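# Put the blue foam block, or else the box, on the counter

## Task

Check the floor of this room for a blue foam block. If one is there, place it on the counter; if not, place the cardboard box on the counter. Nothing else may end up on the counter. The robot must not tip over or finish leaning, or the task fails. The object must rest on the counter by itself at the end, not be held there by the robot.

## Robot and tools

Robot: a Hello Robot Stretch 3 with a single arm. It has a two-wheel differential base (0.33 m long, 0.34 m wide), a lift that raises the arm along a mast, and a telescoping arm that reaches out to the robot's right. The base cannot drive sideways, so to move the gripper forward or back you drive the base. Turning in place pivots about the point midway between the drive wheels, 0.05 m behind the front edge. With the arm pulled in and the wrist folded, a spin sweeps a 0.28 m radius; an unfolded level gripper reaches beyond that.

Frames: the base frame has its origin on the floor between the drive wheels, x forward, y left, z up. hand_pose is reported in it, at the point where closed fingertips meet. The odometry frame is the base frame where the scene began. Heading is positive to the left, between -3.142 and 3.142.

execute_actions takes "actions", a list run in order. Each action may hold "robot", "steps" (1 to 450 control steps, 30 per second; default 1) and "until" (ends the action early once all its conditions hold). {"steps": n} alone simply waits. An empty list just returns the current state and images. If any action is malformed or out of range, the whole call is rejected and nothing runs.

"robot" is one command, a list of up to 8 commands run one after another (items may be {"pause_s": s}, s at most 15), or {"stop": true}, which brakes everything and clears the queue. A command may contain:
- "base": exactly one of {"translate_m": d}, a relative drive in metres from where the base is when this command starts, forward positive, |d| at most 1; or {"rotate_rad": d}, a relative turn in radians, left (counter-clockwise seen from above) positive, |d| at most 3.2.
- "joints": absolute targets, one number per named joint; unnamed joints keep their current goal. Ranges: lift_m 0 to 1.1 (arm height, metres); arm_m 0 to 0.52 (extension, metres); wrist_yaw_rad -1.345 to 4.42 (0 along the arm, positive swings toward the front, 3.0 folds over the base); wrist_pitch_rad -1.57 to 0.451 (0 level, negative tips fingers down); wrist_roll_rad -2.911 to 2.911; gripper_m -0.089 to 0.179 (wider is higher; the real fingertip gap is smaller than the value, about 0.007 less nearly closed, 0.025 less fully open, zero under 0.007); head_pan_rad -3.953 to 1.73 (positive left, -1.57 looks along the arm); head_tilt_rad -1.53 to 0.419 (negative looks down).
- "contact_limits": {"arm_m": e}, the motor effort percentage (1 to 100) at which the arm halts; applies until arm_m's next command.
Motions in one command start together and keep going across later actions. A new command overrides at once and discards the rest of an older queue. Queued commands advance only when the previous one ends "done" ("off_target" also passes for base and gripper_m).

"until" example: {"robot": {"status": "ended"}} waits until nothing is moving and no queue runs. Other fields use pairs such as {"lift_m": [">", 0.3]} or statuses like "done" or ["!=", "moving"]; {"any": {"status": "ended"}} fires when any one motion ends. Do not wait for an exact "=" reading.

Fast base motion (0.30 m/s, 1.9 rad/s) needs lift_m under 0.30, arm_m under 0.03 and wrist_yaw_rad over 2.54; otherwise it is capped at 0.10 m/s and 0.63 rad/s.

Gripping: command gripper_m smaller than the object's width; lower squeezes harder. Release by going at least 0.02 above the touching value. Neither the reading nor "done" proves a hold, so check cameras. Excess squeeze triggers a stall guard that weakens the grip.

Self-collision: fold or unfold the wrist only with lift_m between 0.32 and 0.95, wrist_pitch_rad -0.4, roll near 0. After folding, lift_m may go down to 0.25. With wrist_yaw_rad below -0.4, keep pitch at -0.5 or lower.

Results: each gives one snapshot plus one image per camera (head_camera, nav_camera, wrist_camera). base_status shows progress in brackets (moved so far, goal). joint_goals, joint_status, measured_speeds, refusals, queue, queue_left follow. Status words: moving, done, off_target (stuck away from goal, may still push), contact_stop (lift or arm hit something and went slack), time_out, stopped, not_commanded, torque_fault (wrist servo off for 10 s, limp, refuses goals). "refused:", "dropped:" and "replaced:" lines explain goals not taken, queues cut short, or how a previous motion ended; they count from 0. robot.on_its_own appears when the robot changed a goal itself, a joint is slack or off, effort is abnormal at rest, or base_tilt drifts 3 degrees or more. lidar_m lists 12 distances by 30-degree sector (1st ahead, 4th left, 7th behind, 10th right) in a plane 0.17 m up. wrist_depth_mm and head_depth_mm give 7x7 grids of median depth in mm. motor_effort is percent with a peak in brackets; readings carry fixed biases.

zoom_image: "camera" (head_camera, nav_camera or wrist_camera) and "region" [x0, y0, x1, y1] in pixels of that camera's latest image, top-left origin, at most 504 by 504.

finished_scene: "scene", the number of the current scene. Irreversible; wait for all motion to end first, since the final stop may cut short anything still moving.

Avoid: pushing against rigid things with the gripper high (above about 0.45 m) or with raised contact limits, a second push after a contact_stop, driving while gripping or hooking something fixed, and snagging furniture, especially reversing. If tilted, reverse the last move in small steps, take the gripper off what it presses, and lower lift_m to about 0.2 if still leaning. Avoid drops, slams, hard hits and long hard wrist pushes. Loose objects may occasionally get nudged by outside forces.

Each tool is called after ">>>" as name([rows], argument=value, ...), one row to a line, values as JSON.

## Session

>>> execute_actions(actions=[])

Scene clock: 0.00 s.
robot.base_odometry: x=+0.000 y=+0.000 heading=+0.000 (m, m, rad; robot's odometry frame)
robot.turned_by_wheels: +0.000 (rad since the last result)
robot.turned_by_imu: +0.000 (rad since the last result)
robot.base_tilt: forward=-1.9 right=-1.4 (deg)
robot.lidar_m: 1.52 1.54 1.52 1.67 1.49 1.47 1.16 2.25 2.22 2.46 1.40 1.39
robot.head_depth_mm: 2058 3132 3301 3343 1955 1396 1401 / 2068 2825 2924 2983 1914 1501 1501 / 2070 2526 2547 2581 1892 1632 1621 / 2094 2220 2253 2263 1855 1784 1782 / 1942 1992 2011 2045 1967 1970 1966 / 1784 1794 1822 1833 1828 1859 1890 / 1634 1645 1652 1678 1675 1695 1704
robot.base_status: not_commanded
robot.joint_positions: lift_m=+0.403 arm_m=-0.001 wrist_yaw_rad=+2.934 wrist_pitch_rad=-0.635 wrist_roll_rad=-0.007 gripper_m=+0.037 head_pan_rad=+0.004 head_tilt_rad=-0.023
robot.joint_goals: lift_m=+0.403 arm_m=-0.001 wrist_yaw_rad=+2.934 wrist_pitch_rad=-0.635 wrist_roll_rad=-0.007 gripper_m=+0.037 head_pan_rad=+0.004 head_tilt_rad=-0.023
robot.joint_status: lift_m=not_commanded arm_m=not_commanded wrist_yaw_rad=not_commanded wrist_pitch_rad=not_commanded wrist_roll_rad=not_commanded gripper_m=not_commanded head_pan_rad=not_commanded head_tilt_rad=not_commanded
robot.measured_speeds: translate_m=+0.000 rotate_rad=+0.000 lift_m=+0.000 arm_m=+0.000 wrist_yaw_rad=+0.000 wrist_pitch_rad=+0.000 wrist_roll_rad=+0.000 head_pan_rad=+0.000 head_tilt_rad=+0.000
robot: refusals=0 queue=idle queue_left=0
robot.motor_effort: left_wheel=+0 right_wheel=+1 lift_m=+35 arm_m=+0 wrist_yaw_rad=+0 wrist_pitch_rad=+4 wrist_roll_rad=+0 gripper_m=+1 head_pan_rad=+0 head_tilt_rad=+2 (%)
robot.hand_pose: x=+0.0183 y=+0.0440 z=+0.3708 quat_wxyz=(+0.289, +0.688, +0.151, +0.648) (m; robot's base frame)
robot.wrist_depth_mm: - - - - - - - / 851 - 889 931 969 - - / 729 - 760 782 806 824 835 / 635 636 664 670 686 700 712 / 559 571 - 594 608 613 618 / 506 - - 532 534 550 552 / - - - 487 480 491 498
pictures: head_camera (sideways: a quarter turn clockwise sets it upright), nav_camera (sideways: a quarter turn counterclockwise sets it upright), wrist_camera
Images, in order (width x height): head_camera 896x504, nav_camera 672x504, wrist_camera 644x364.

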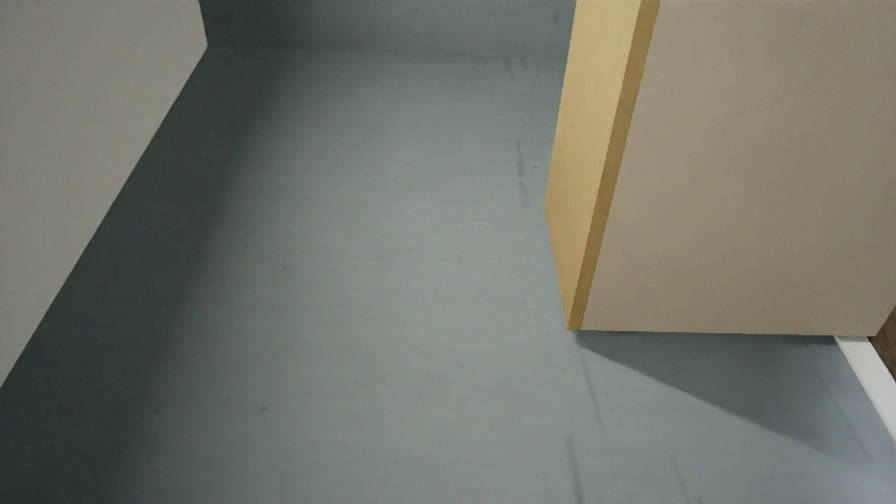

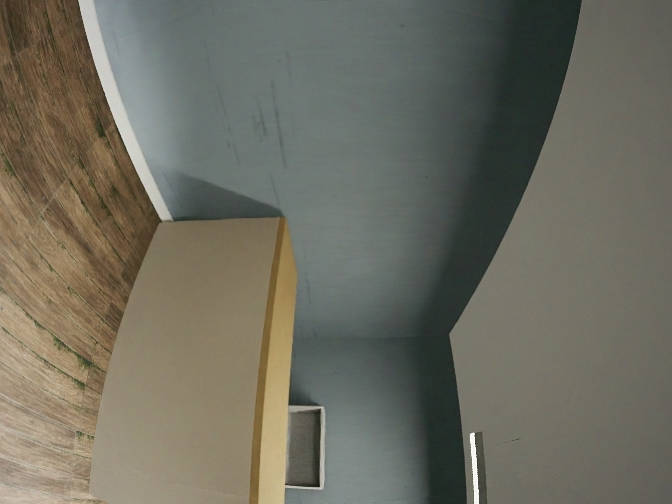

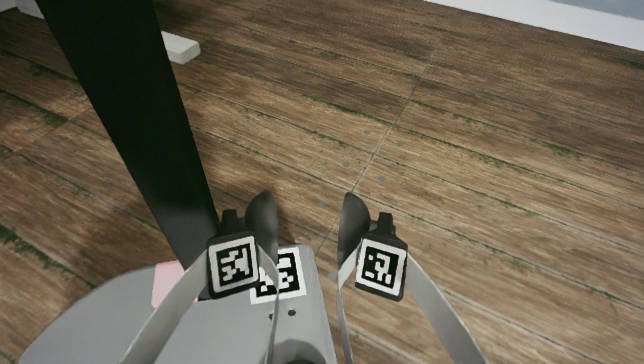

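>>> execute_actions([
  {"robot":{"joints":{"head_pan_rad":-1.0,"head_tilt_rad":-0.7}},"steps":450,"until":{"robot":{"status":"ended"}}},
])

>>> execute_actions([
  {"robot":{"joints":{"head_pan_rad":-2.3}},"steps":450,"until":{"robot":{"status":"ended"}}},
])

>>> execute_actions([
  {"robot":{"joints":{"head_pan_rad":-3.7}},"steps":450,"until":{"robot":{"status":"ended"}}},
])

Scene clock: 1.40 s.
robot.base_odometry: x=+0.000 y=+0.000 heading=+0.000 (m, m, rad; robot's odometry frame)
robot.turned_by_wheels: +0.000 (rad since the last result)
robot.turned_by_imu: +0.000 (rad since the last result)
robot.base_tilt: forward=-2.0 right=-1.5 (deg)
robot.lidar_m: 1.52 1.53 1.53 1.67 1.49 1.47 1.16 2.24 2.22 2.45 1.40 1.39
robot.head_depth_mm: 3186 3461 2546 1973 1629 1373 1193 / 3143 3343 2517 1995 1623 1379 1195 / 3047 3311 2541 1991 1626 1381 1190 / 2970 3217 2559 1944 1638 1381 1197 / 2851 1337 1515 1735 1627 1383 1201 / 2684 1310 1462 1668 1633 1381 1197 / 2561 1286 1419 1615 1621 1387 1193
robot.base_status: not_commanded
robot.joint_positions: lift_m=+0.403 arm_m=-0.001 wrist_yaw_rad=+2.934 wrist_pitch_rad=-0.635 wrist_roll_rad=-0.007 gripper_m=+0.037 head_pan_rad=-0.993 head_tilt_rad=-0.691
robot.joint_goals: lift_m=+0.403 arm_m=-0.001 wrist_yaw_rad=+2.934 wrist_pitch_rad=-0.635 wrist_roll_rad=-0.007 gripper_m=+0.037 head_pan_rad=-1.000 head_tilt_rad=-0.700
robot.joint_status: lift_m=not_commanded arm_m=not_commanded wrist_yaw_rad=not_commanded wrist_pitch_rad=not_commanded wrist_roll_rad=not_commanded gripper_m=not_commanded head_pan_rad=done head_tilt_rad=done
robot.measured_speeds: translate_m=+0.000 rotate_rad=+0.000 lift_m=+0.000 arm_m=+0.000 wrist_yaw_rad=+0.000 wrist_pitch_rad=+0.000 wrist_roll_rad=+0.000 head_pan_rad=+0.000 head_tilt_rad=+0.000
robot: refusals=0 queue=done queue_left=0
robot.motor_effort: left_wheel=+0(1) right_wheel=+1(0) lift_m=+35(35) arm_m=-1(0) wrist_yaw_rad=+0(1) wrist_pitch_rad=+4(4) wrist_roll_rad=+0(0) gripper_m=+0(0) head_pan_rad=-2(40) head_tilt_rad=-6(45) (%)
robot.hand_pose: x=+0.0183 y=+0.0440 z=+0.3708 quat_wxyz=(+0.289, +0.688, +0.151, +0.648) (m; robot's base frame)
robot.wrist_depth_mm: - - - - - - - / 864 - 900 928 960 - - / 729 - 770 774 798 815 842 / 632 634 672 675 690 685 731 / 565 567 - 589 603 609 619 / 504 - - 534 536 542 554 / - - - 490 482 498 500
pictures: head_camera (sideways: a quarter turn clockwise sets it upright), nav_camera (sideways: a quarter turn counterclockwise sets it upright), wrist_camera
Images, in order (width x height): head_camera 896x504, nav_camera 672x504, wrist_camera 644x364.

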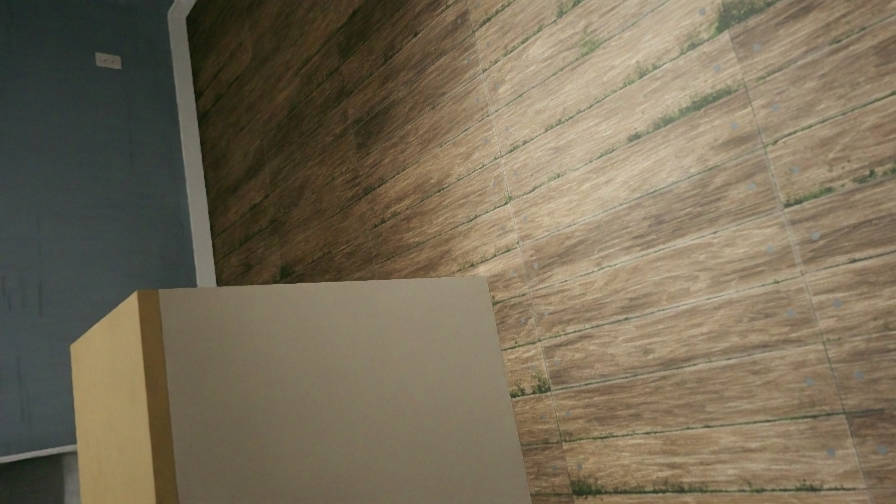

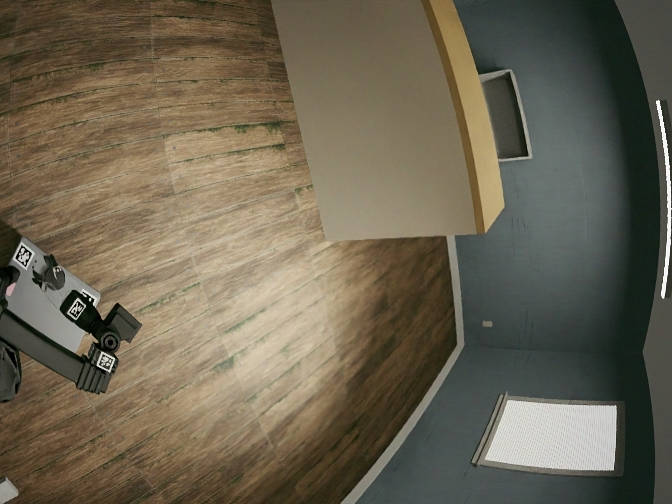

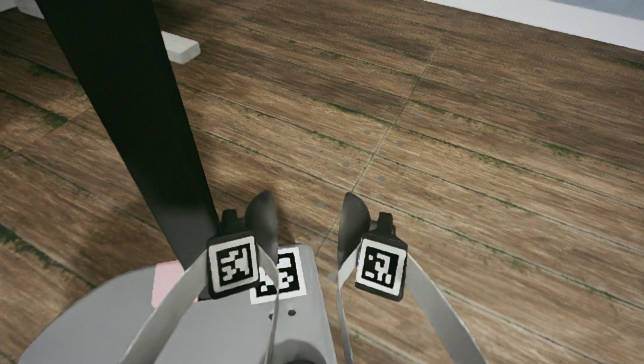

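Scene clock: 2.60 s.
robot.base_odometry: x=+0.000 y=+0.000 heading=+0.000 (m, m, rad; robot's odometry frame)
robot.turned_by_wheels: +0.000 (rad since the last result)
robot.turned_by_imu: +0.000 (rad since the last result)
robot.base_tilt: forward=-1.9 right=-1.4 (deg)
robot.lidar_m: 1.52 1.54 1.52 1.67 1.49 1.47 1.16 2.25 2.22 2.46 1.40 1.39
robot.head_depth_mm: 1931 2152 2374 1986 1624 1378 1185 / 1929 2137 2375 2007 1631 1382 1199 / 1929 2163 2345 1986 1631 1381 1201 / 1928 2169 2369 1999 1630 1380 1197 / 1941 2141 2372 2010 1642 1385 1201 / 1937 2162 2350 2016 1630 1388 1197 / 1931 2151 2397 1997 1642 1376 1202
robot.base_status: not_commanded
robot.joint_positions: lift_m=+0.403 arm_m=-0.001 wrist_yaw_rad=+2.934 wrist_pitch_rad=-0.635 wrist_roll_rad=-0.007 gripper_m=+0.037 head_pan_rad=-2.293 head_tilt_rad=-0.691
robot.joint_goals: lift_m=+0.403 arm_m=-0.001 wrist_yaw_rad=+2.934 wrist_pitch_rad=-0.635 wrist_roll_rad=-0.007 gripper_m=+0.037 head_pan_rad=-2.300 head_tilt_rad=-0.700
robot.joint_status: lift_m=not_commanded arm_m=not_commanded wrist_yaw_rad=not_commanded wrist_pitch_rad=not_commanded wrist_roll_rad=not_commanded gripper_m=not_commanded head_pan_rad=done head_tilt_rad=done
robot.measured_speeds: translate_m=+0.000 rotate_rad=+0.000 lift_m=+0.000 arm_m=+0.000 wrist_yaw_rad=+0.000 wrist_pitch_rad=+0.000 wrist_roll_rad=+0.000 head_pan_rad=+0.000 head_tilt_rad=+0.000
robot: refusals=0 queue=done queue_left=0
robot.motor_effort: left_wheel=+0(0) right_wheel=+0(1) lift_m=+35(35) arm_m=+0(0) wrist_yaw_rad=+0(0) wrist_pitch_rad=+4(4) wrist_roll_rad=+0(0) gripper_m=+0(0) head_pan_rad=-2(37) head_tilt_rad=-5(5) (%)
robot.hand_pose: x=+0.0183 y=+0.0440 z=+0.3708 quat_wxyz=(+0.289, +0.688, +0.151, +0.648) (m; robot's base frame)
robot.wrist_depth_mm: - - - - - - - / 856 - 905 917 945 - - / 730 - 772 788 795 820 836 / 634 639 662 673 679 698 712 / 566 567 - 596 606 615 622 / 510 - - 529 535 547 558 / - - - 487 482 493 497
pictures: head_camera (sideways: a quarter turn clockwise sets it upright), nav_camera (sideways: a quarter turn counterclockwise sets it upright), wrist_camera
Images, in order (width x height): head_camera 896x504, nav_camera 672x504, wrist_camera 644x364.

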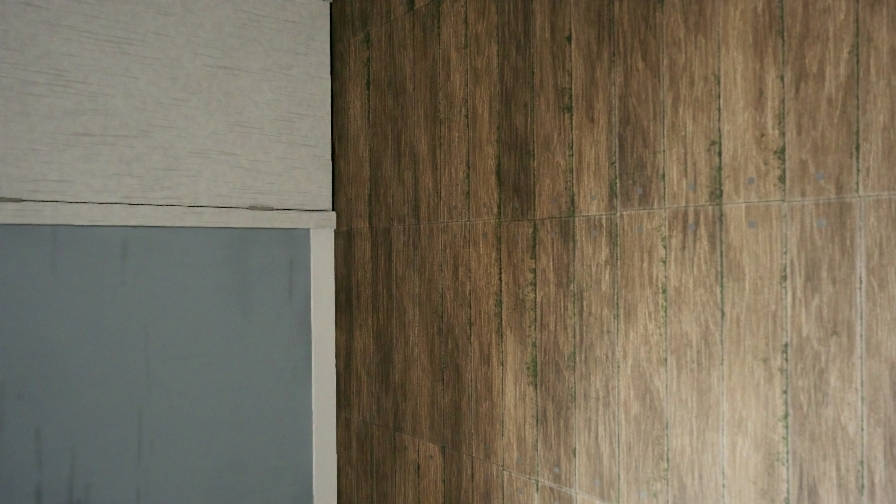

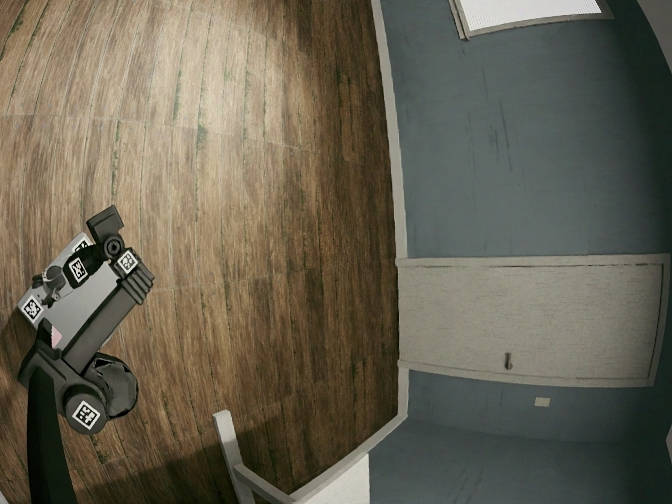

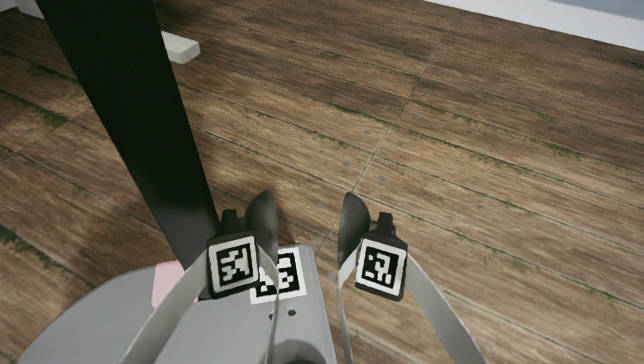

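Scene clock: 3.83 s.
robot.base_odometry: x=+0.000 y=+0.000 heading=+0.000 (m, m, rad; robot's odometry frame)
robot.turned_by_wheels: +0.000 (rad since the last result)
robot.turned_by_imu: +0.000 (rad since the last result)
robot.base_tilt: forward=-2.0 right=-1.4 (deg)
robot.lidar_m: 1.52 1.54 1.53 1.66 1.49 1.48 1.16 2.25 2.22 2.45 1.40 1.39
robot.head_depth_mm: 1228 1345 1137 879 1616 1414 - / 1241 1360 1127 908 1633 1377 1211 / 1268 1394 1135 914 1626 1381 1190 / 1280 1405 1140 916 1627 1377 1209 / 1308 1435 1099 946 1631 1378 1196 / 1326 1434 1142 949 1628 1381 1199 / 1340 1459 1138 950 1551 1381 1207
robot.base_status: not_commanded
robot.joint_positions: lift_m=+0.403 arm_m=-0.001 wrist_yaw_rad=+2.934 wrist_pitch_rad=-0.635 wrist_roll_rad=-0.007 gripper_m=+0.037 head_pan_rad=-3.693 head_tilt_rad=-0.692
robot.joint_goals: lift_m=+0.403 arm_m=-0.001 wrist_yaw_rad=+2.934 wrist_pitch_rad=-0.635 wrist_roll_rad=-0.007 gripper_m=+0.037 head_pan_rad=-3.700 head_tilt_rad=-0.700
robot.joint_status: lift_m=not_commanded arm_m=not_commanded wrist_yaw_rad=not_commanded wrist_pitch_rad=not_commanded wrist_roll_rad=not_commanded gripper_m=not_commanded head_pan_rad=done head_tilt_rad=done
robot.measured_speeds: translate_m=+0.000 rotate_rad=+0.000 lift_m=+0.000 arm_m=+0.000 wrist_yaw_rad=+0.000 wrist_pitch_rad=+0.000 wrist_roll_rad=+0.000 head_pan_rad=+0.000 head_tilt_rad=+0.000
robot: refusals=0 queue=done queue_left=0
robot.motor_effort: left_wheel=+0(0) right_wheel=+1(0) lift_m=+35(35) arm_m=-1(0) wrist_yaw_rad=+0(1) wrist_pitch_rad=+4(4) wrist_roll_rad=+0(0) gripper_m=+0(1) head_pan_rad=-3(36) head_tilt_rad=-5(5) (%)
robot.hand_pose: x=+0.0183 y=+0.0440 z=+0.3708 quat_wxyz=(+0.289, +0.688, +0.151, +0.648) (m; robot's base frame)
robot.wrist_depth_mm: - - - - - - - / 855 - 912 928 946 - - / 725 - 758 789 792 819 844 / 637 645 668 673 684 701 717 / 567 575 - 597 605 617 616 / 509 - - 531 532 543 550 / - - - 488 486 492 500
pictures: head_camera (sideways: a quarter turn clockwise sets it upright), nav_camera (sideways: a quarter turn counterclockwise sets it upright), wrist_camera
Images, in order (width x height): head_camera 896x504, nav_camera 672x504, wrist_camera 644x364.

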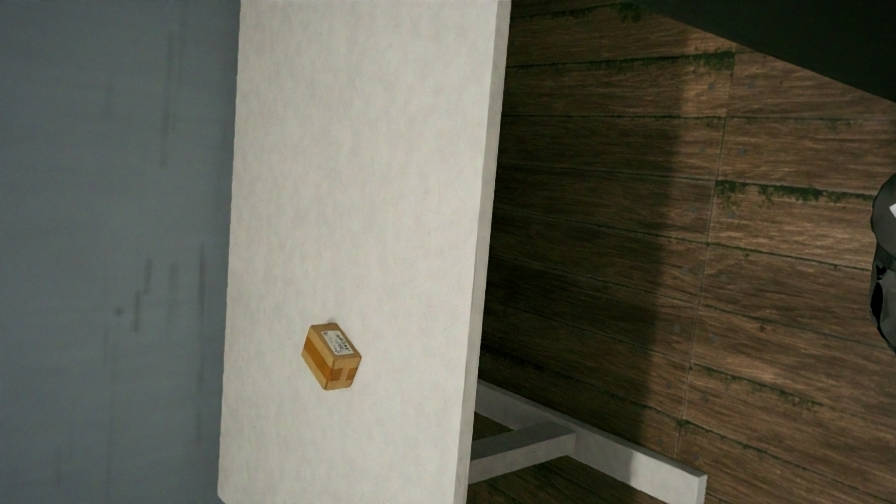

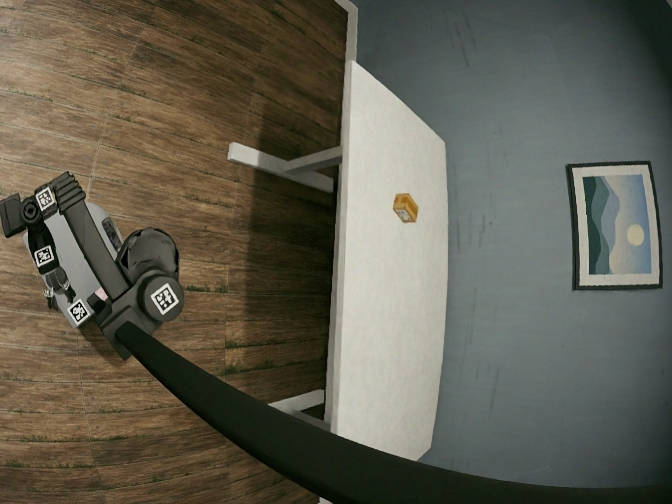

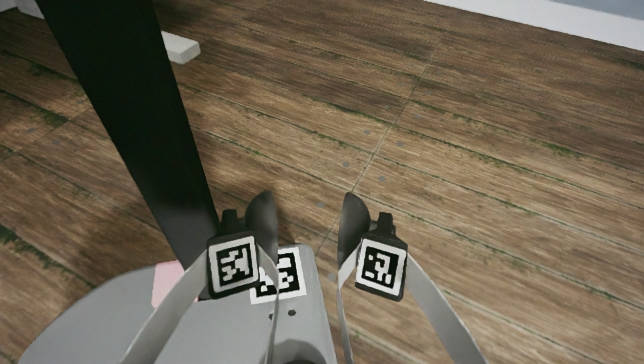

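>>> execute_actions([
  {"robot":{"joints":{"head_pan_rad":1.2,"head_tilt_rad":-0.8}},"steps":450,"until":{"robot":{"status":"ended"}}},
])

Scene clock: 6.57 s.
robot.base_odometry: x=+0.000 y=+0.000 heading=+0.000 (m, m, rad; robot's odometry frame)
robot.turned_by_wheels: +0.000 (rad since the last result)
robot.turned_by_imu: +0.000 (rad since the last result)
robot.base_tilt: forward=-2.0 right=-1.4 (deg)
robot.lidar_m: 1.52 1.54 1.53 1.67 1.49 1.47 1.16 2.25 2.22 2.45 1.40 1.39
robot.head_depth_mm: 1292 1441 1646 1762 1498 1303 1149 / 1324 1501 1724 1772 1511 1301 1150 / 1364 1551 1781 1777 1505 1301 1160 / 1410 1608 1866 1786 1511 1307 1154 / 1468 1680 1953 1801 1514 1307 1157 / 1510 1741 2012 1786 1520 1308 1160 / 1574 1822 2051 1794 1525 1318 1182
robot.base_status: not_commanded
robot.joint_positions: lift_m=+0.403 arm_m=-0.001 wrist_yaw_rad=+2.934 wrist_pitch_rad=-0.635 wrist_roll_rad=-0.007 gripper_m=+0.037 head_pan_rad=+1.193 head_tilt_rad=-0.790
robot.joint_goals: lift_m=+0.403 arm_m=-0.001 wrist_yaw_rad=+2.934 wrist_pitch_rad=-0.635 wrist_roll_rad=-0.007 gripper_m=+0.037 head_pan_rad=+1.200 head_tilt_rad=-0.800
robot.joint_status: lift_m=not_commanded arm_m=not_commanded wrist_yaw_rad=not_commanded wrist_pitch_rad=not_commanded wrist_roll_rad=not_commanded gripper_m=not_commanded head_pan_rad=done head_tilt_rad=done
robot.measured_speeds: translate_m=+0.000 rotate_rad=+0.000 lift_m=+0.000 arm_m=+0.000 wrist_yaw_rad=+0.000 wrist_pitch_rad=+0.000 wrist_roll_rad=+0.000 head_pan_rad=+0.000 head_tilt_rad=+0.000
robot: refusals=0 queue=done queue_left=0
robot.motor_effort: left_wheel=-1(0) right_wheel=+0(0) lift_m=+35(35) arm_m=+0(0) wrist_yaw_rad=+0(1) wrist_pitch_rad=+4(4) wrist_roll_rad=+0(0) gripper_m=+0(1) head_pan_rad=+3(38) head_tilt_rad=-6(20) (%)
robot.hand_pose: x=+0.0183 y=+0.0440 z=+0.3708 quat_wxyz=(+0.289, +0.688, +0.151, +0.648) (m; robot's base frame)
robot.wrist_depth_mm: - - - - - - - / 851 - 895 930 953 - - / 729 - 775 775 800 816 835 / 635 637 667 682 688 705 719 / 556 570 - 592 607 615 624 / 509 - - 528 537 544 554 / - - - 488 481 490 496
pictures: head_camera (sideways: a quarter turn clockwise sets it upright), nav_camera (sideways: a quarter turn counterclockwise sets it upright), wrist_camera
Images, in order (width x height): head_camera 896x504, nav_camera 672x504, wrist_camera 644x364.

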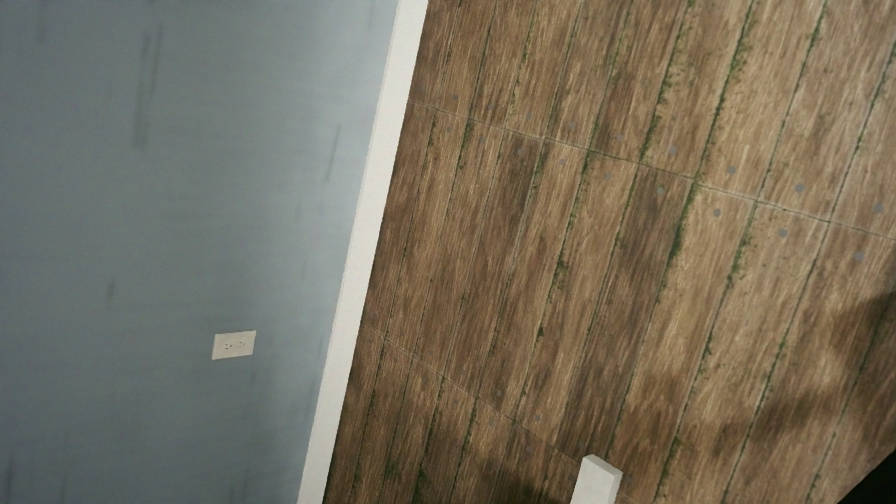

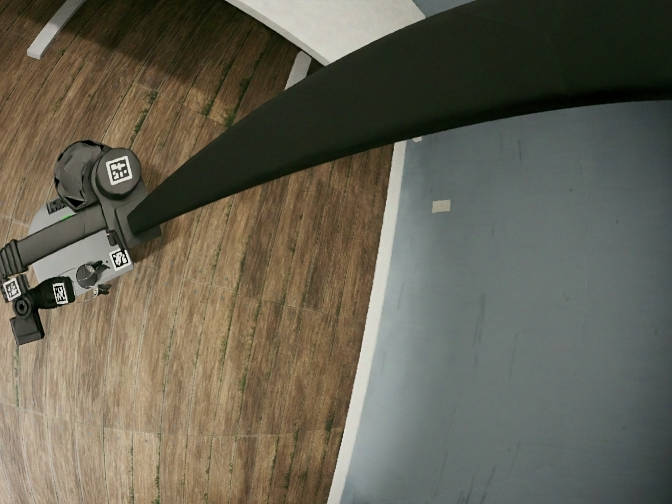

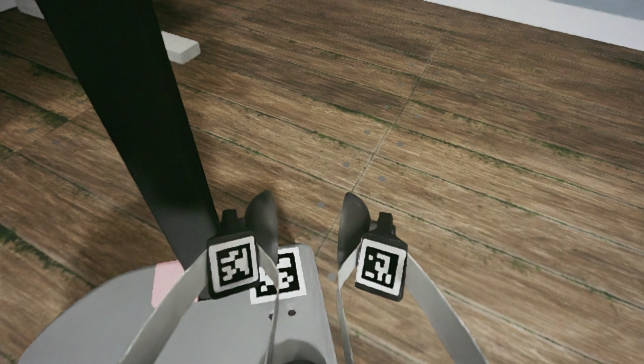

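>>> execute_actions([
  {"robot":[{"joints":{"lift_m":0.28,"wrist_pitch_rad":-0.4,"wrist_yaw_rad":3.0}},{"base":{"rotate_rad":-1.33}},{"base":{"translate_m":1.0},"joints":{"head_pan_rad":-2.6,"head_tilt_rad":-0.5}},{"base":{"translate_m":0.6}}],"steps":450,"until":{"robot":{"status":"ended"}}},
])

>>> execute_actions([
  {"robot":{"base":{"translate_m":0.8},"joints":{"head_pan_rad":1.7,"head_tilt_rad":-0.7}},"steps":450,"until":{"robot":{"status":"ended"}}},
])

Scene clock: 20.07 s.
robot.base_odometry: x=+0.382 y=-1.554 heading=-1.330 (m, m, rad; robot's odometry frame)
robot.turned_by_wheels: -1.330 (rad since the last result)
robot.turned_by_imu: -1.322 (rad since the last result)
robot.base_tilt: forward=-1.9 right=-1.4 (deg)
robot.lidar_m: 1.61 2.04 1.91 0.71 0.69 2.53 2.79 2.28 2.07 1.38 1.27 1.29
robot.head_depth_mm: 2350 2559 2823 2603 1967 1560 1323 / 2353 2505 2803 2622 1972 1584 1311 / 2320 2506 2317 2487 1975 1575 1316 / 2322 2552 2770 2619 1964 1580 1329 / 2310 2526 2742 2644 1967 1590 1319 / 2316 2485 2729 2595 1978 1581 1319 / 2306 2495 2702 2637 1985 1577 1322
robot.base_status: done (translate_m +0.6000 of +0.6000)
robot.joint_positions: lift_m=+0.281 arm_m=-0.001 wrist_yaw_rad=+2.998 wrist_pitch_rad=-0.423 wrist_roll_rad=-0.007 gripper_m=+0.037 head_pan_rad=-2.593 head_tilt_rad=-0.507
robot.joint_goals: lift_m=+0.280 arm_m=-0.001 wrist_yaw_rad=+3.000 wrist_pitch_rad=-0.400 wrist_roll_rad=-0.007 gripper_m=+0.037 head_pan_rad=-2.600 head_tilt_rad=-0.500
robot.joint_status: lift_m=done arm_m=not_commanded wrist_yaw_rad=done wrist_pitch_rad=done wrist_roll_rad=not_commanded gripper_m=not_commanded head_pan_rad=done head_tilt_rad=done
robot.measured_speeds: translate_m=+0.000 rotate_rad=+0.000 lift_m=+0.000 arm_m=+0.000 wrist_yaw_rad=+0.000 wrist_pitch_rad=+0.000 wrist_roll_rad=+0.000 head_pan_rad=+0.000 head_tilt_rad=+0.000
robot: refusals=0 queue=done queue_left=0
robot.motor_effort: left_wheel=+2(15) right_wheel=-1(5) lift_m=+16(34) arm_m=+0(0) wrist_yaw_rad=+1(4) wrist_pitch_rad=+8(9) wrist_roll_rad=+0(0) gripper_m=+0(1) head_pan_rad=-2(38) head_tilt_rad=+3(30) (%)
robot.hand_pose: x=+0.0108 y=+0.0776 z=+0.2922 quat_wxyz=(+0.198, +0.698, +0.099, +0.682) (m; robot's base frame)
robot.wrist_depth_mm: 802 - 703 895 - - - / 947 - 776 - - - - / 802 - 803 858 902 911 957 / 635 651 679 686 703 711 734 / 540 543 - 565 575 585 595 / 462 481 - 497 481 498 504 / - - - - 426 431 439
pictures: head_camera (sideways: a quarter turn clockwise sets it upright), nav_camera (sideways: a quarter turn counterclockwise sets it upright), wrist_camera
Images, in order (width x height): head_camera 896x504, nav_camera 672x504, wrist_camera 644x364.

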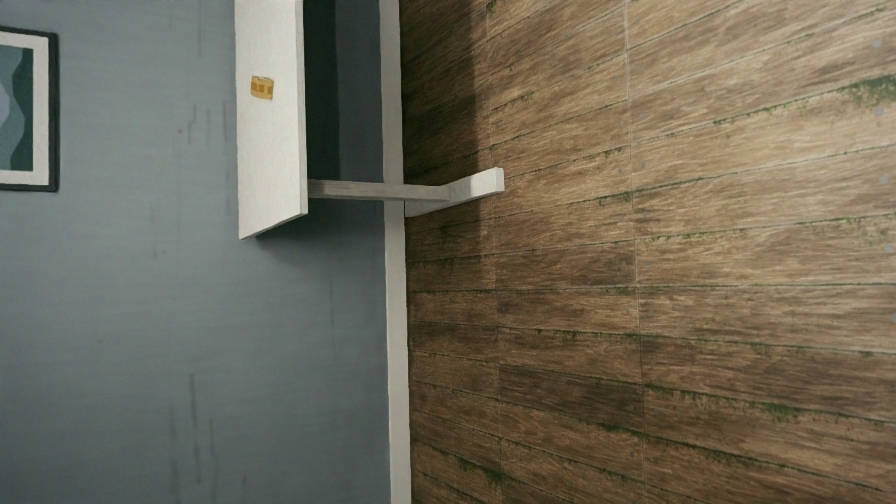

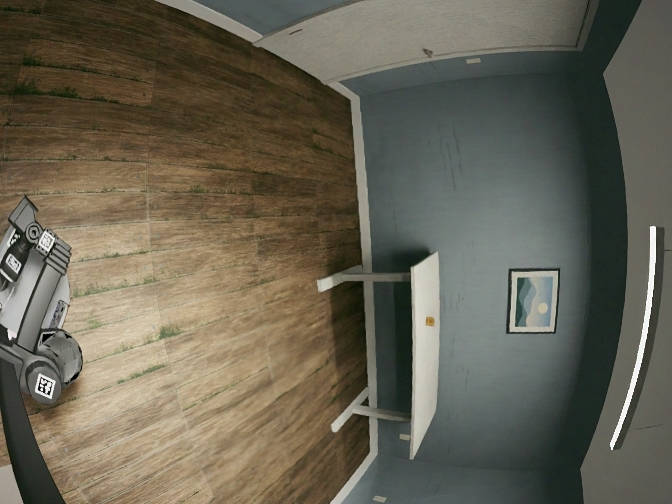

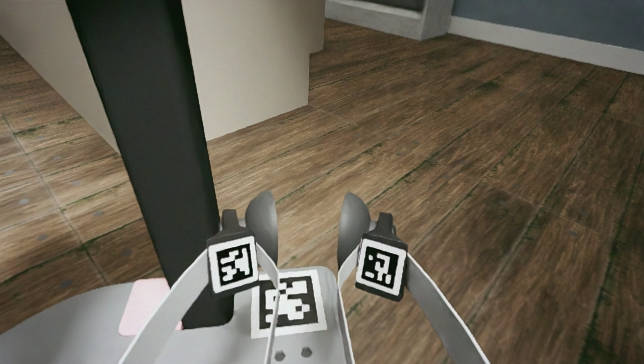

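Scene clock: 24.53 s.
robot.base_odometry: x=+0.573 y=-2.331 heading=-1.330 (m, m, rad; robot's odometry frame)
robot.turned_by_wheels: +0.000 (rad since the last result)
robot.turned_by_imu: +0.002 (rad since the last result)
robot.base_tilt: forward=-1.9 right=-1.4 (deg)
robot.lidar_m: 1.00 1.40 1.42 1.73 1.14 1.16 3.59 3.03 1.29 0.85 0.79 0.80
robot.head_depth_mm: 1540 1744 1956 1986 1624 1376 1196 / 1512 1687 1892 1987 1634 1374 1198 / 2088 2163 2361 1990 1623 1372 1199 / 2143 2356 2426 1994 1631 1373 1195 / 2785 3059 2567 1980 1634 1383 1215 / 2659 2939 2548 2021 - - - / 2568 2783 - - - - 1156
robot.base_status: done (translate_m +0.8000 of +0.8000)
robot.joint_positions: lift_m=+0.281 arm_m=-0.001 wrist_yaw_rad=+2.998 wrist_pitch_rad=-0.423 wrist_roll_rad=-0.007 gripper_m=+0.037 head_pan_rad=+1.693 head_tilt_rad=-0.692
robot.joint_goals: lift_m=+0.280 arm_m=-0.001 wrist_yaw_rad=+3.000 wrist_pitch_rad=-0.400 wrist_roll_rad=-0.007 gripper_m=+0.037 head_pan_rad=+1.700 head_tilt_rad=-0.700
robot.joint_status: lift_m=done arm_m=not_commanded wrist_yaw_rad=done wrist_pitch_rad=done wrist_roll_rad=not_commanded gripper_m=not_commanded head_pan_rad=done head_tilt_rad=done
robot.measured_speeds: translate_m=+0.000 rotate_rad=+0.000 lift_m=+0.000 arm_m=+0.000 wrist_yaw_rad=+0.000 wrist_pitch_rad=+0.000 wrist_roll_rad=+0.000 head_pan_rad=+0.000 head_tilt_rad=+0.000
robot: refusals=0 queue=done queue_left=0
robot.motor_effort: left_wheel=+2(13) right_wheel=-1(4) lift_m=+16(16) arm_m=+0(1) wrist_yaw_rad=+2(2) wrist_pitch_rad=+8(8) wrist_roll_rad=+0(0) gripper_m=+0(1) head_pan_rad=+4(35) head_tilt_rad=-5(24) (%)
robot.hand_pose: x=+0.0108 y=+0.0776 z=+0.2922 quat_wxyz=(+0.198, +0.698, +0.099, +0.682) (m; robot's base frame)
robot.wrist_depth_mm: - - - - - - - / - - - - - - - / 797 - 849 849 882 920 941 / 637 647 680 689 698 726 730 / 530 536 - 565 580 586 596 / 461 486 - 497 483 495 507 / - - - - 426 434 434
pictures: head_camera (sideways: a quarter turn clockwise sets it upright), nav_camera (sideways: a quarter turn counterclockwise sets it upright), wrist_camera
Images, in order (width x height): head_camera 896x504, nav_camera 672x504, wrist_camera 644x364.

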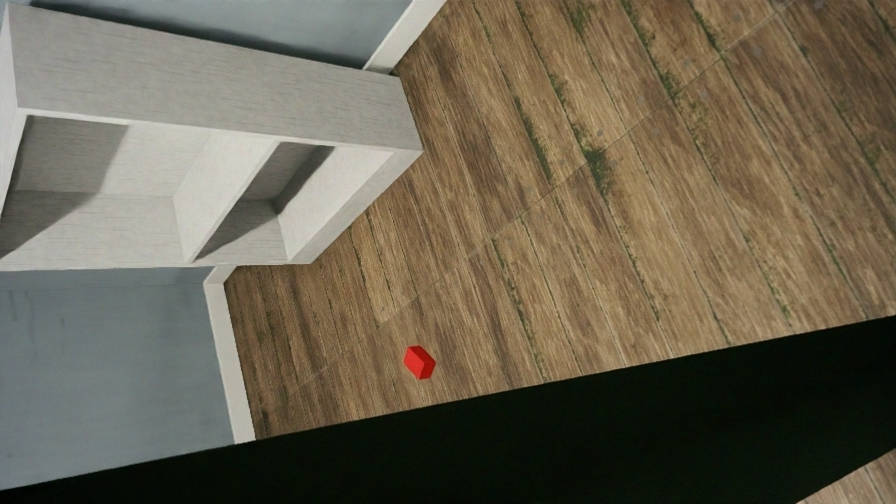

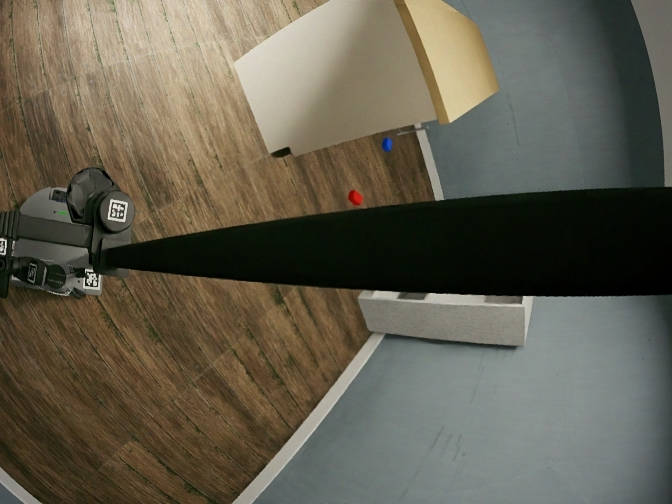

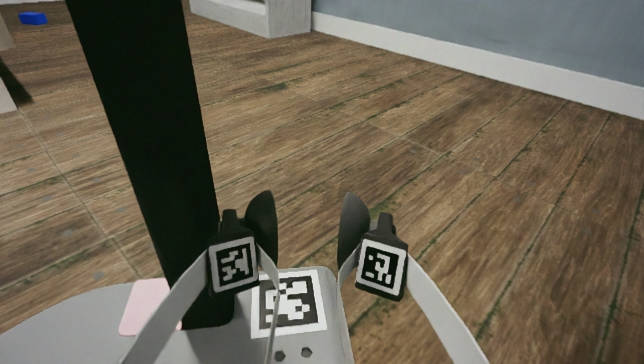

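>>> execute_actions([
  {"robot":[{"base":{"rotate_rad":1.95},"joints":{"head_pan_rad":0.1,"head_tilt_rad":-0.7}},{"base":{"translate_m":0.6}}],"steps":450,"until":{"robot":{"status":"ended"}}},
])

Scene clock: 30.93 s.
robot.base_odometry: x=+1.061 y=-1.982 heading=+0.620 (m, m, rad; robot's odometry frame)
robot.turned_by_wheels: +1.950 (rad since the last result)
robot.turned_by_imu: +1.942 (rad since the last result)
robot.base_tilt: forward=-1.9 right=-1.4 (deg)
robot.lidar_m: 1.82 0.57 0.65 3.08 2.78 1.59 1.37 1.36 1.44 1.24 1.24 1.19
robot.head_depth_mm: 2172 2414 2525 1969 1623 1386 1198 / 2141 2397 2537 1974 1626 1374 1191 / 2126 2380 2525 1992 1608 1379 1194 / 2083 2342 2506 1988 1627 1389 1204 / 2046 2324 2458 1986 1587 1354 1197 / 1955 1206 832 821 810 957 1153 / 1770 1066 763 655 750 911 1134
robot.base_status: done (translate_m +0.6000 of +0.6000)
robot.joint_positions: lift_m=+0.281 arm_m=-0.001 wrist_yaw_rad=+2.998 wrist_pitch_rad=-0.423 wrist_roll_rad=-0.007 gripper_m=+0.037 head_pan_rad=+0.107 head_tilt_rad=-0.693
robot.joint_goals: lift_m=+0.280 arm_m=-0.001 wrist_yaw_rad=+3.000 wrist_pitch_rad=-0.400 wrist_roll_rad=-0.007 gripper_m=+0.037 head_pan_rad=+0.100 head_tilt_rad=-0.700
robot.joint_status: lift_m=done arm_m=not_commanded wrist_yaw_rad=done wrist_pitch_rad=done wrist_roll_rad=not_commanded gripper_m=not_commanded head_pan_rad=done head_tilt_rad=done
robot.measured_speeds: translate_m=+0.000 rotate_rad=+0.000 lift_m=+0.000 arm_m=+0.000 wrist_yaw_rad=+0.000 wrist_pitch_rad=+0.000 wrist_roll_rad=+0.000 head_pan_rad=+0.000 head_tilt_rad=+0.000
robot: refusals=0 queue=done queue_left=0
robot.motor_effort: left_wheel=-4(12) right_wheel=+3(9) lift_m=+16(16) arm_m=-1(1) wrist_yaw_rad=+2(2) wrist_pitch_rad=+8(8) wrist_roll_rad=+0(0) gripper_m=-1(1) head_pan_rad=-3(41) head_tilt_rad=-4(5) (%)
robot.hand_pose: x=+0.0108 y=+0.0776 z=+0.2922 quat_wxyz=(+0.198, +0.698, +0.099, +0.682) (m; robot's base frame)
robot.wrist_depth_mm: - - - - - 591 470 / - - - - 832 619 484 / 798 - 860 864 846 636 503 / 642 648 673 680 711 653 541 / 539 543 - 556 575 588 571 / 460 483 - 497 485 498 504 / - - - - 420 435 436
pictures: head_camera (sideways: a quarter turn clockwise sets it upright), nav_camera (sideways: a quarter turn counterclockwise sets it upright), wrist_camera
Images, in order (width x height): head_camera 896x504, nav_camera 672x504, wrist_camera 644x364.

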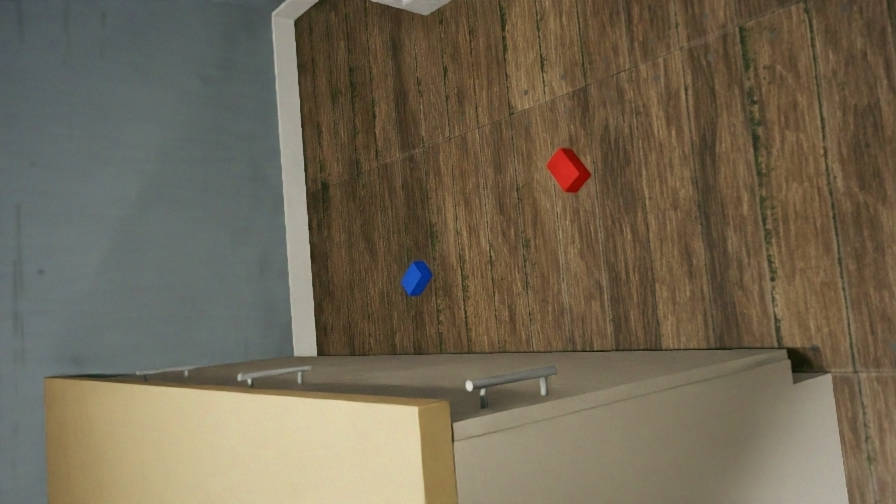

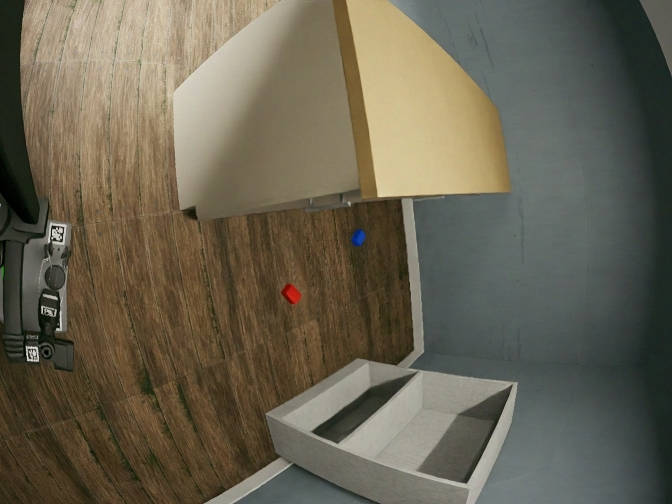

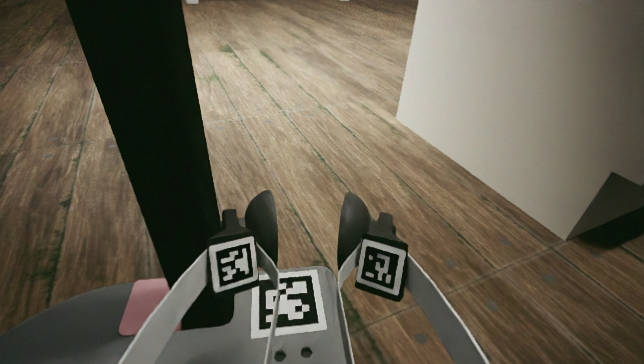

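>>> execute_actions([
  {"robot":[{"base":{"rotate_rad":-0.95}},{"base":{"translate_m":0.66},"joints":{"head_pan_rad":-3.0,"head_tilt_rad":-0.9}},{"base":{"rotate_rad":-1.97}}],"steps":450,"until":{"robot":{"status":"ended"}}},
])

Scene clock: 40.17 s.
robot.base_odometry: x=+1.685 y=-2.196 heading=-2.300 (m, m, rad; robot's odometry frame)
robot.turned_by_wheels: -2.920 (rad since the last result)
robot.turned_by_imu: -2.907 (rad since the last result)
robot.base_tilt: forward=-2.0 right=-1.4 (deg)
robot.lidar_m: 1.59 0.92 0.65 0.61 0.63 0.62 1.37 1.06 0.79 1.14 2.37 1.67
robot.head_depth_mm: 1942 2171 1675 1526 1330 1232 1140 / 1981 2178 1911 1622 1415 1252 - / 1998 2220 1912 1632 1418 1256 - / 2020 2219 1920 1630 1418 1257 1165 / 2054 2283 1899 1628 1428 1262 1160 / 1892 2083 1933 1638 1420 1258 1153 / 1476 1540 1613 1646 1418 1261 1136
robot.base_status: done (rotate_rad -1.9699 of -1.9700)
robot.joint_positions: lift_m=+0.281 arm_m=-0.001 wrist_yaw_rad=+2.998 wrist_pitch_rad=-0.423 wrist_roll_rad=-0.007 gripper_m=+0.037 head_pan_rad=-2.994 head_tilt_rad=-0.890
robot.joint_goals: lift_m=+0.280 arm_m=-0.001 wrist_yaw_rad=+3.000 wrist_pitch_rad=-0.400 wrist_roll_rad=-0.007 gripper_m=+0.037 head_pan_rad=-3.000 head_tilt_rad=-0.900
robot.joint_status: lift_m=done arm_m=not_commanded wrist_yaw_rad=done wrist_pitch_rad=done wrist_roll_rad=not_commanded gripper_m=not_commanded head_pan_rad=done head_tilt_rad=done
robot.measured_speeds: translate_m=+0.000 rotate_rad=+0.000 lift_m=+0.000 arm_m=+0.000 wrist_yaw_rad=+0.000 wrist_pitch_rad=+0.000 wrist_roll_rad=+0.000 head_pan_rad=+0.000 head_tilt_rad=+0.000
robot: refusals=0 queue=done queue_left=0
robot.motor_effort: left_wheel=+4(16) right_wheel=-2(6) lift_m=+16(16) arm_m=-1(1) wrist_yaw_rad=+1(2) wrist_pitch_rad=+8(8) wrist_roll_rad=+0(0) gripper_m=+0(0) head_pan_rad=-2(36) head_tilt_rad=-6(27) (%)
robot.hand_pose: x=+0.0108 y=+0.0776 z=+0.2922 quat_wxyz=(+0.198, +0.698, +0.099, +0.682) (m; robot's base frame)
robot.wrist_depth_mm: 527 - 577 606 636 675 715 / 573 - 632 670 709 745 793 / 615 - 682 718 771 820 860 / 637 643 671 684 701 718 740 / 538 538 - 563 576 583 594 / 462 484 - 498 487 494 501 / - - - - 422 433 433
pictures: head_camera (sideways: a quarter turn clockwise sets it upright), nav_camera (sideways: a quarter turn counterclockwise sets it upright), wrist_camera
Images, in order (width x height): head_camera 896x504, nav_camera 672x504, wrist_camera 644x364.

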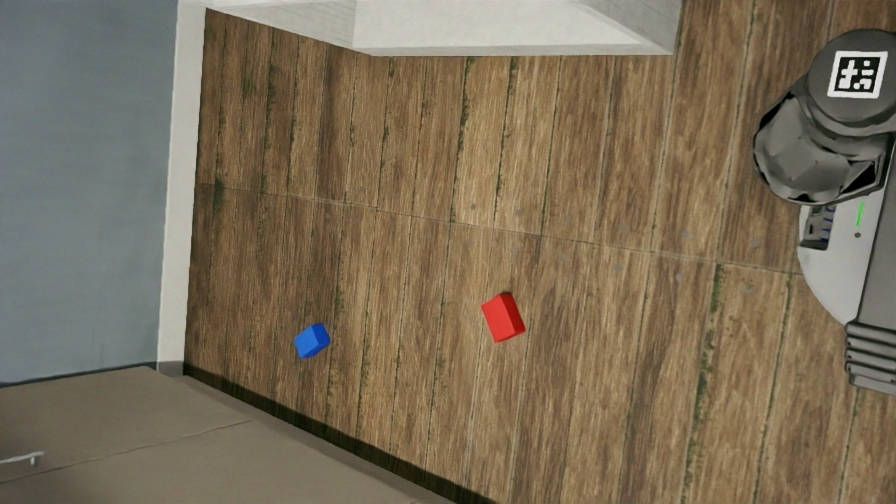

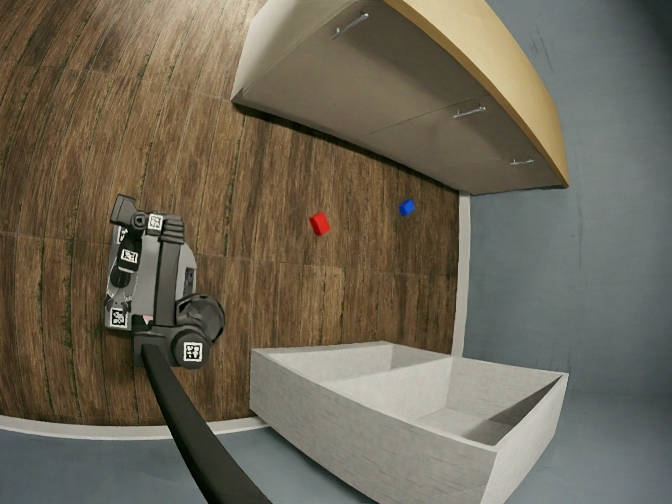

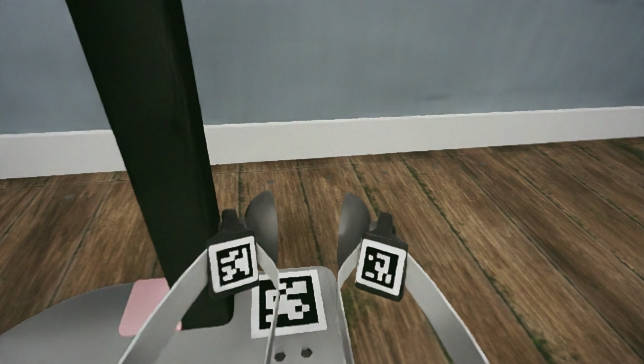

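>>> execute_actions([
  {"robot":[{"base":{"rotate_rad":-0.05}},{"base":{"translate_m":-0.6},"joints":{"head_pan_rad":-2.7,"head_tilt_rad":-1.15}}],"steps":450,"until":{"robot":{"status":"ended"}}},
])

Scene clock: 45.30 s.
robot.base_odometry: x=+2.107 y=-1.769 heading=-2.350 (m, m, rad; robot's odometry frame)
robot.turned_by_wheels: -0.050 (rad since the last result)
robot.turned_by_imu: -0.052 (rad since the last result)
robot.base_tilt: forward=-2.0 right=-1.3 (deg)
robot.lidar_m: 2.18 0.88 0.60 0.22 0.49 0.64 0.78 1.22 0.82 0.77 0.78 2.33
robot.head_depth_mm: 1594 1656 1503 1369 1261 - 801 / 1665 1667 1511 1381 1289 - 1068 / 1735 1679 1505 1389 1290 - 1080 / 1785 1673 1525 1390 1295 - 1096 / 1734 1678 1533 1408 1280 - 1111 / 1359 1609 1530 1395 1277 1207 1113 / 1160 1279 1473 1407 1294 1196 1120
robot.base_status: done (translate_m -0.6000 of -0.6000)
robot.joint_positions: lift_m=+0.281 arm_m=-0.001 wrist_yaw_rad=+2.998 wrist_pitch_rad=-0.423 wrist_roll_rad=-0.007 gripper_m=+0.037 head_pan_rad=-2.707 head_tilt_rad=-1.137
robot.joint_goals: lift_m=+0.280 arm_m=-0.001 wrist_yaw_rad=+3.000 wrist_pitch_rad=-0.400 wrist_roll_rad=-0.007 gripper_m=+0.037 head_pan_rad=-2.700 head_tilt_rad=-1.150
robot.joint_status: lift_m=done arm_m=not_commanded wrist_yaw_rad=done wrist_pitch_rad=done wrist_roll_rad=not_commanded gripper_m=not_commanded head_pan_rad=done head_tilt_rad=done
robot.measured_speeds: translate_m=+0.000 rotate_rad=+0.000 lift_m=+0.000 arm_m=+0.000 wrist_yaw_rad=+0.000 wrist_pitch_rad=+0.000 wrist_roll_rad=+0.000 head_pan_rad=+0.000 head_tilt_rad=+0.000
robot: refusals=0 queue=done queue_left=0
robot.motor_effort: left_wheel=+2(12) right_wheel=-2(7) lift_m=+16(16) arm_m=-1(1) wrist_yaw_rad=+2(2) wrist_pitch_rad=+8(8) wrist_roll_rad=+0(0) gripper_m=+0(1) head_pan_rad=+4(21) head_tilt_rad=-8(28) (%)
robot.hand_pose: x=+0.0108 y=+0.0776 z=+0.2922 quat_wxyz=(+0.198, +0.698, +0.099, +0.682) (m; robot's base frame)
robot.wrist_depth_mm: 414 - 451 554 599 641 698 / 452 - 497 605 656 709 769 / 492 - 544 673 732 786 842 / 486 495 510 660 697 722 731 / 407 412 - 527 583 591 602 / 348 367 - 473 485 497 505 / - - - - 422 434 436
pictures: head_camera (sideways: a quarter turn clockwise sets it upright), nav_camera (sideways: a quarter turn counterclockwise sets it upright), wrist_camera
Images, in order (width x height): head_camera 896x504, nav_camera 672x504, wrist_camera 644x364.

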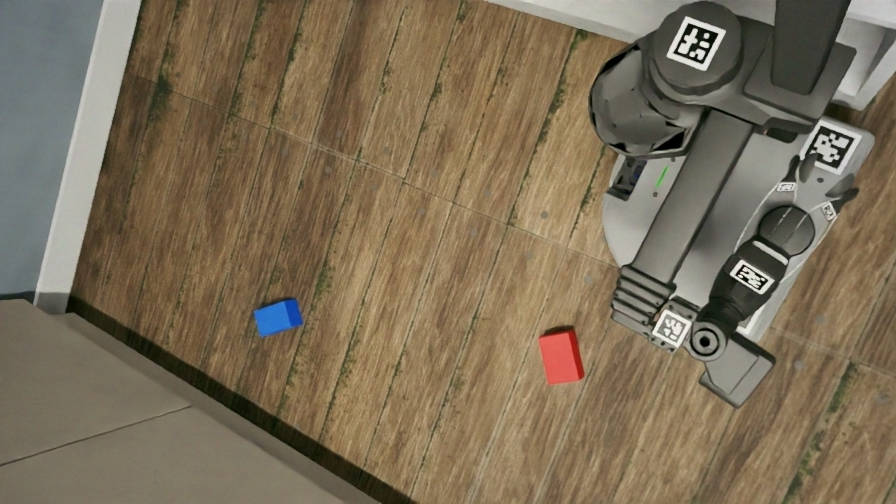

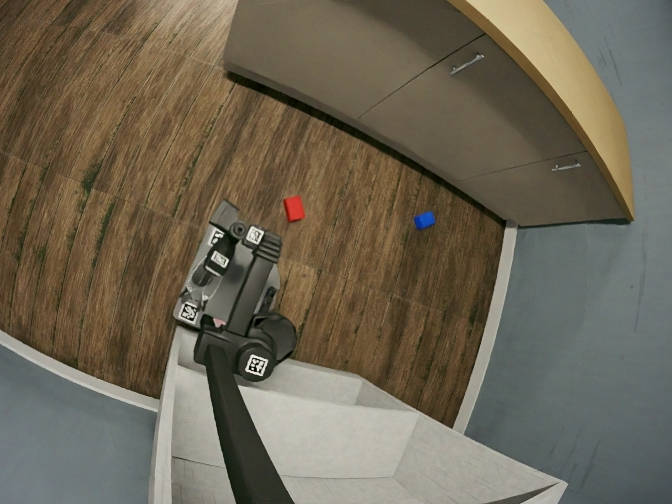

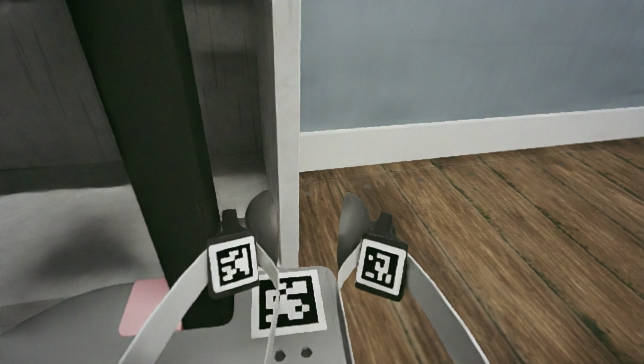

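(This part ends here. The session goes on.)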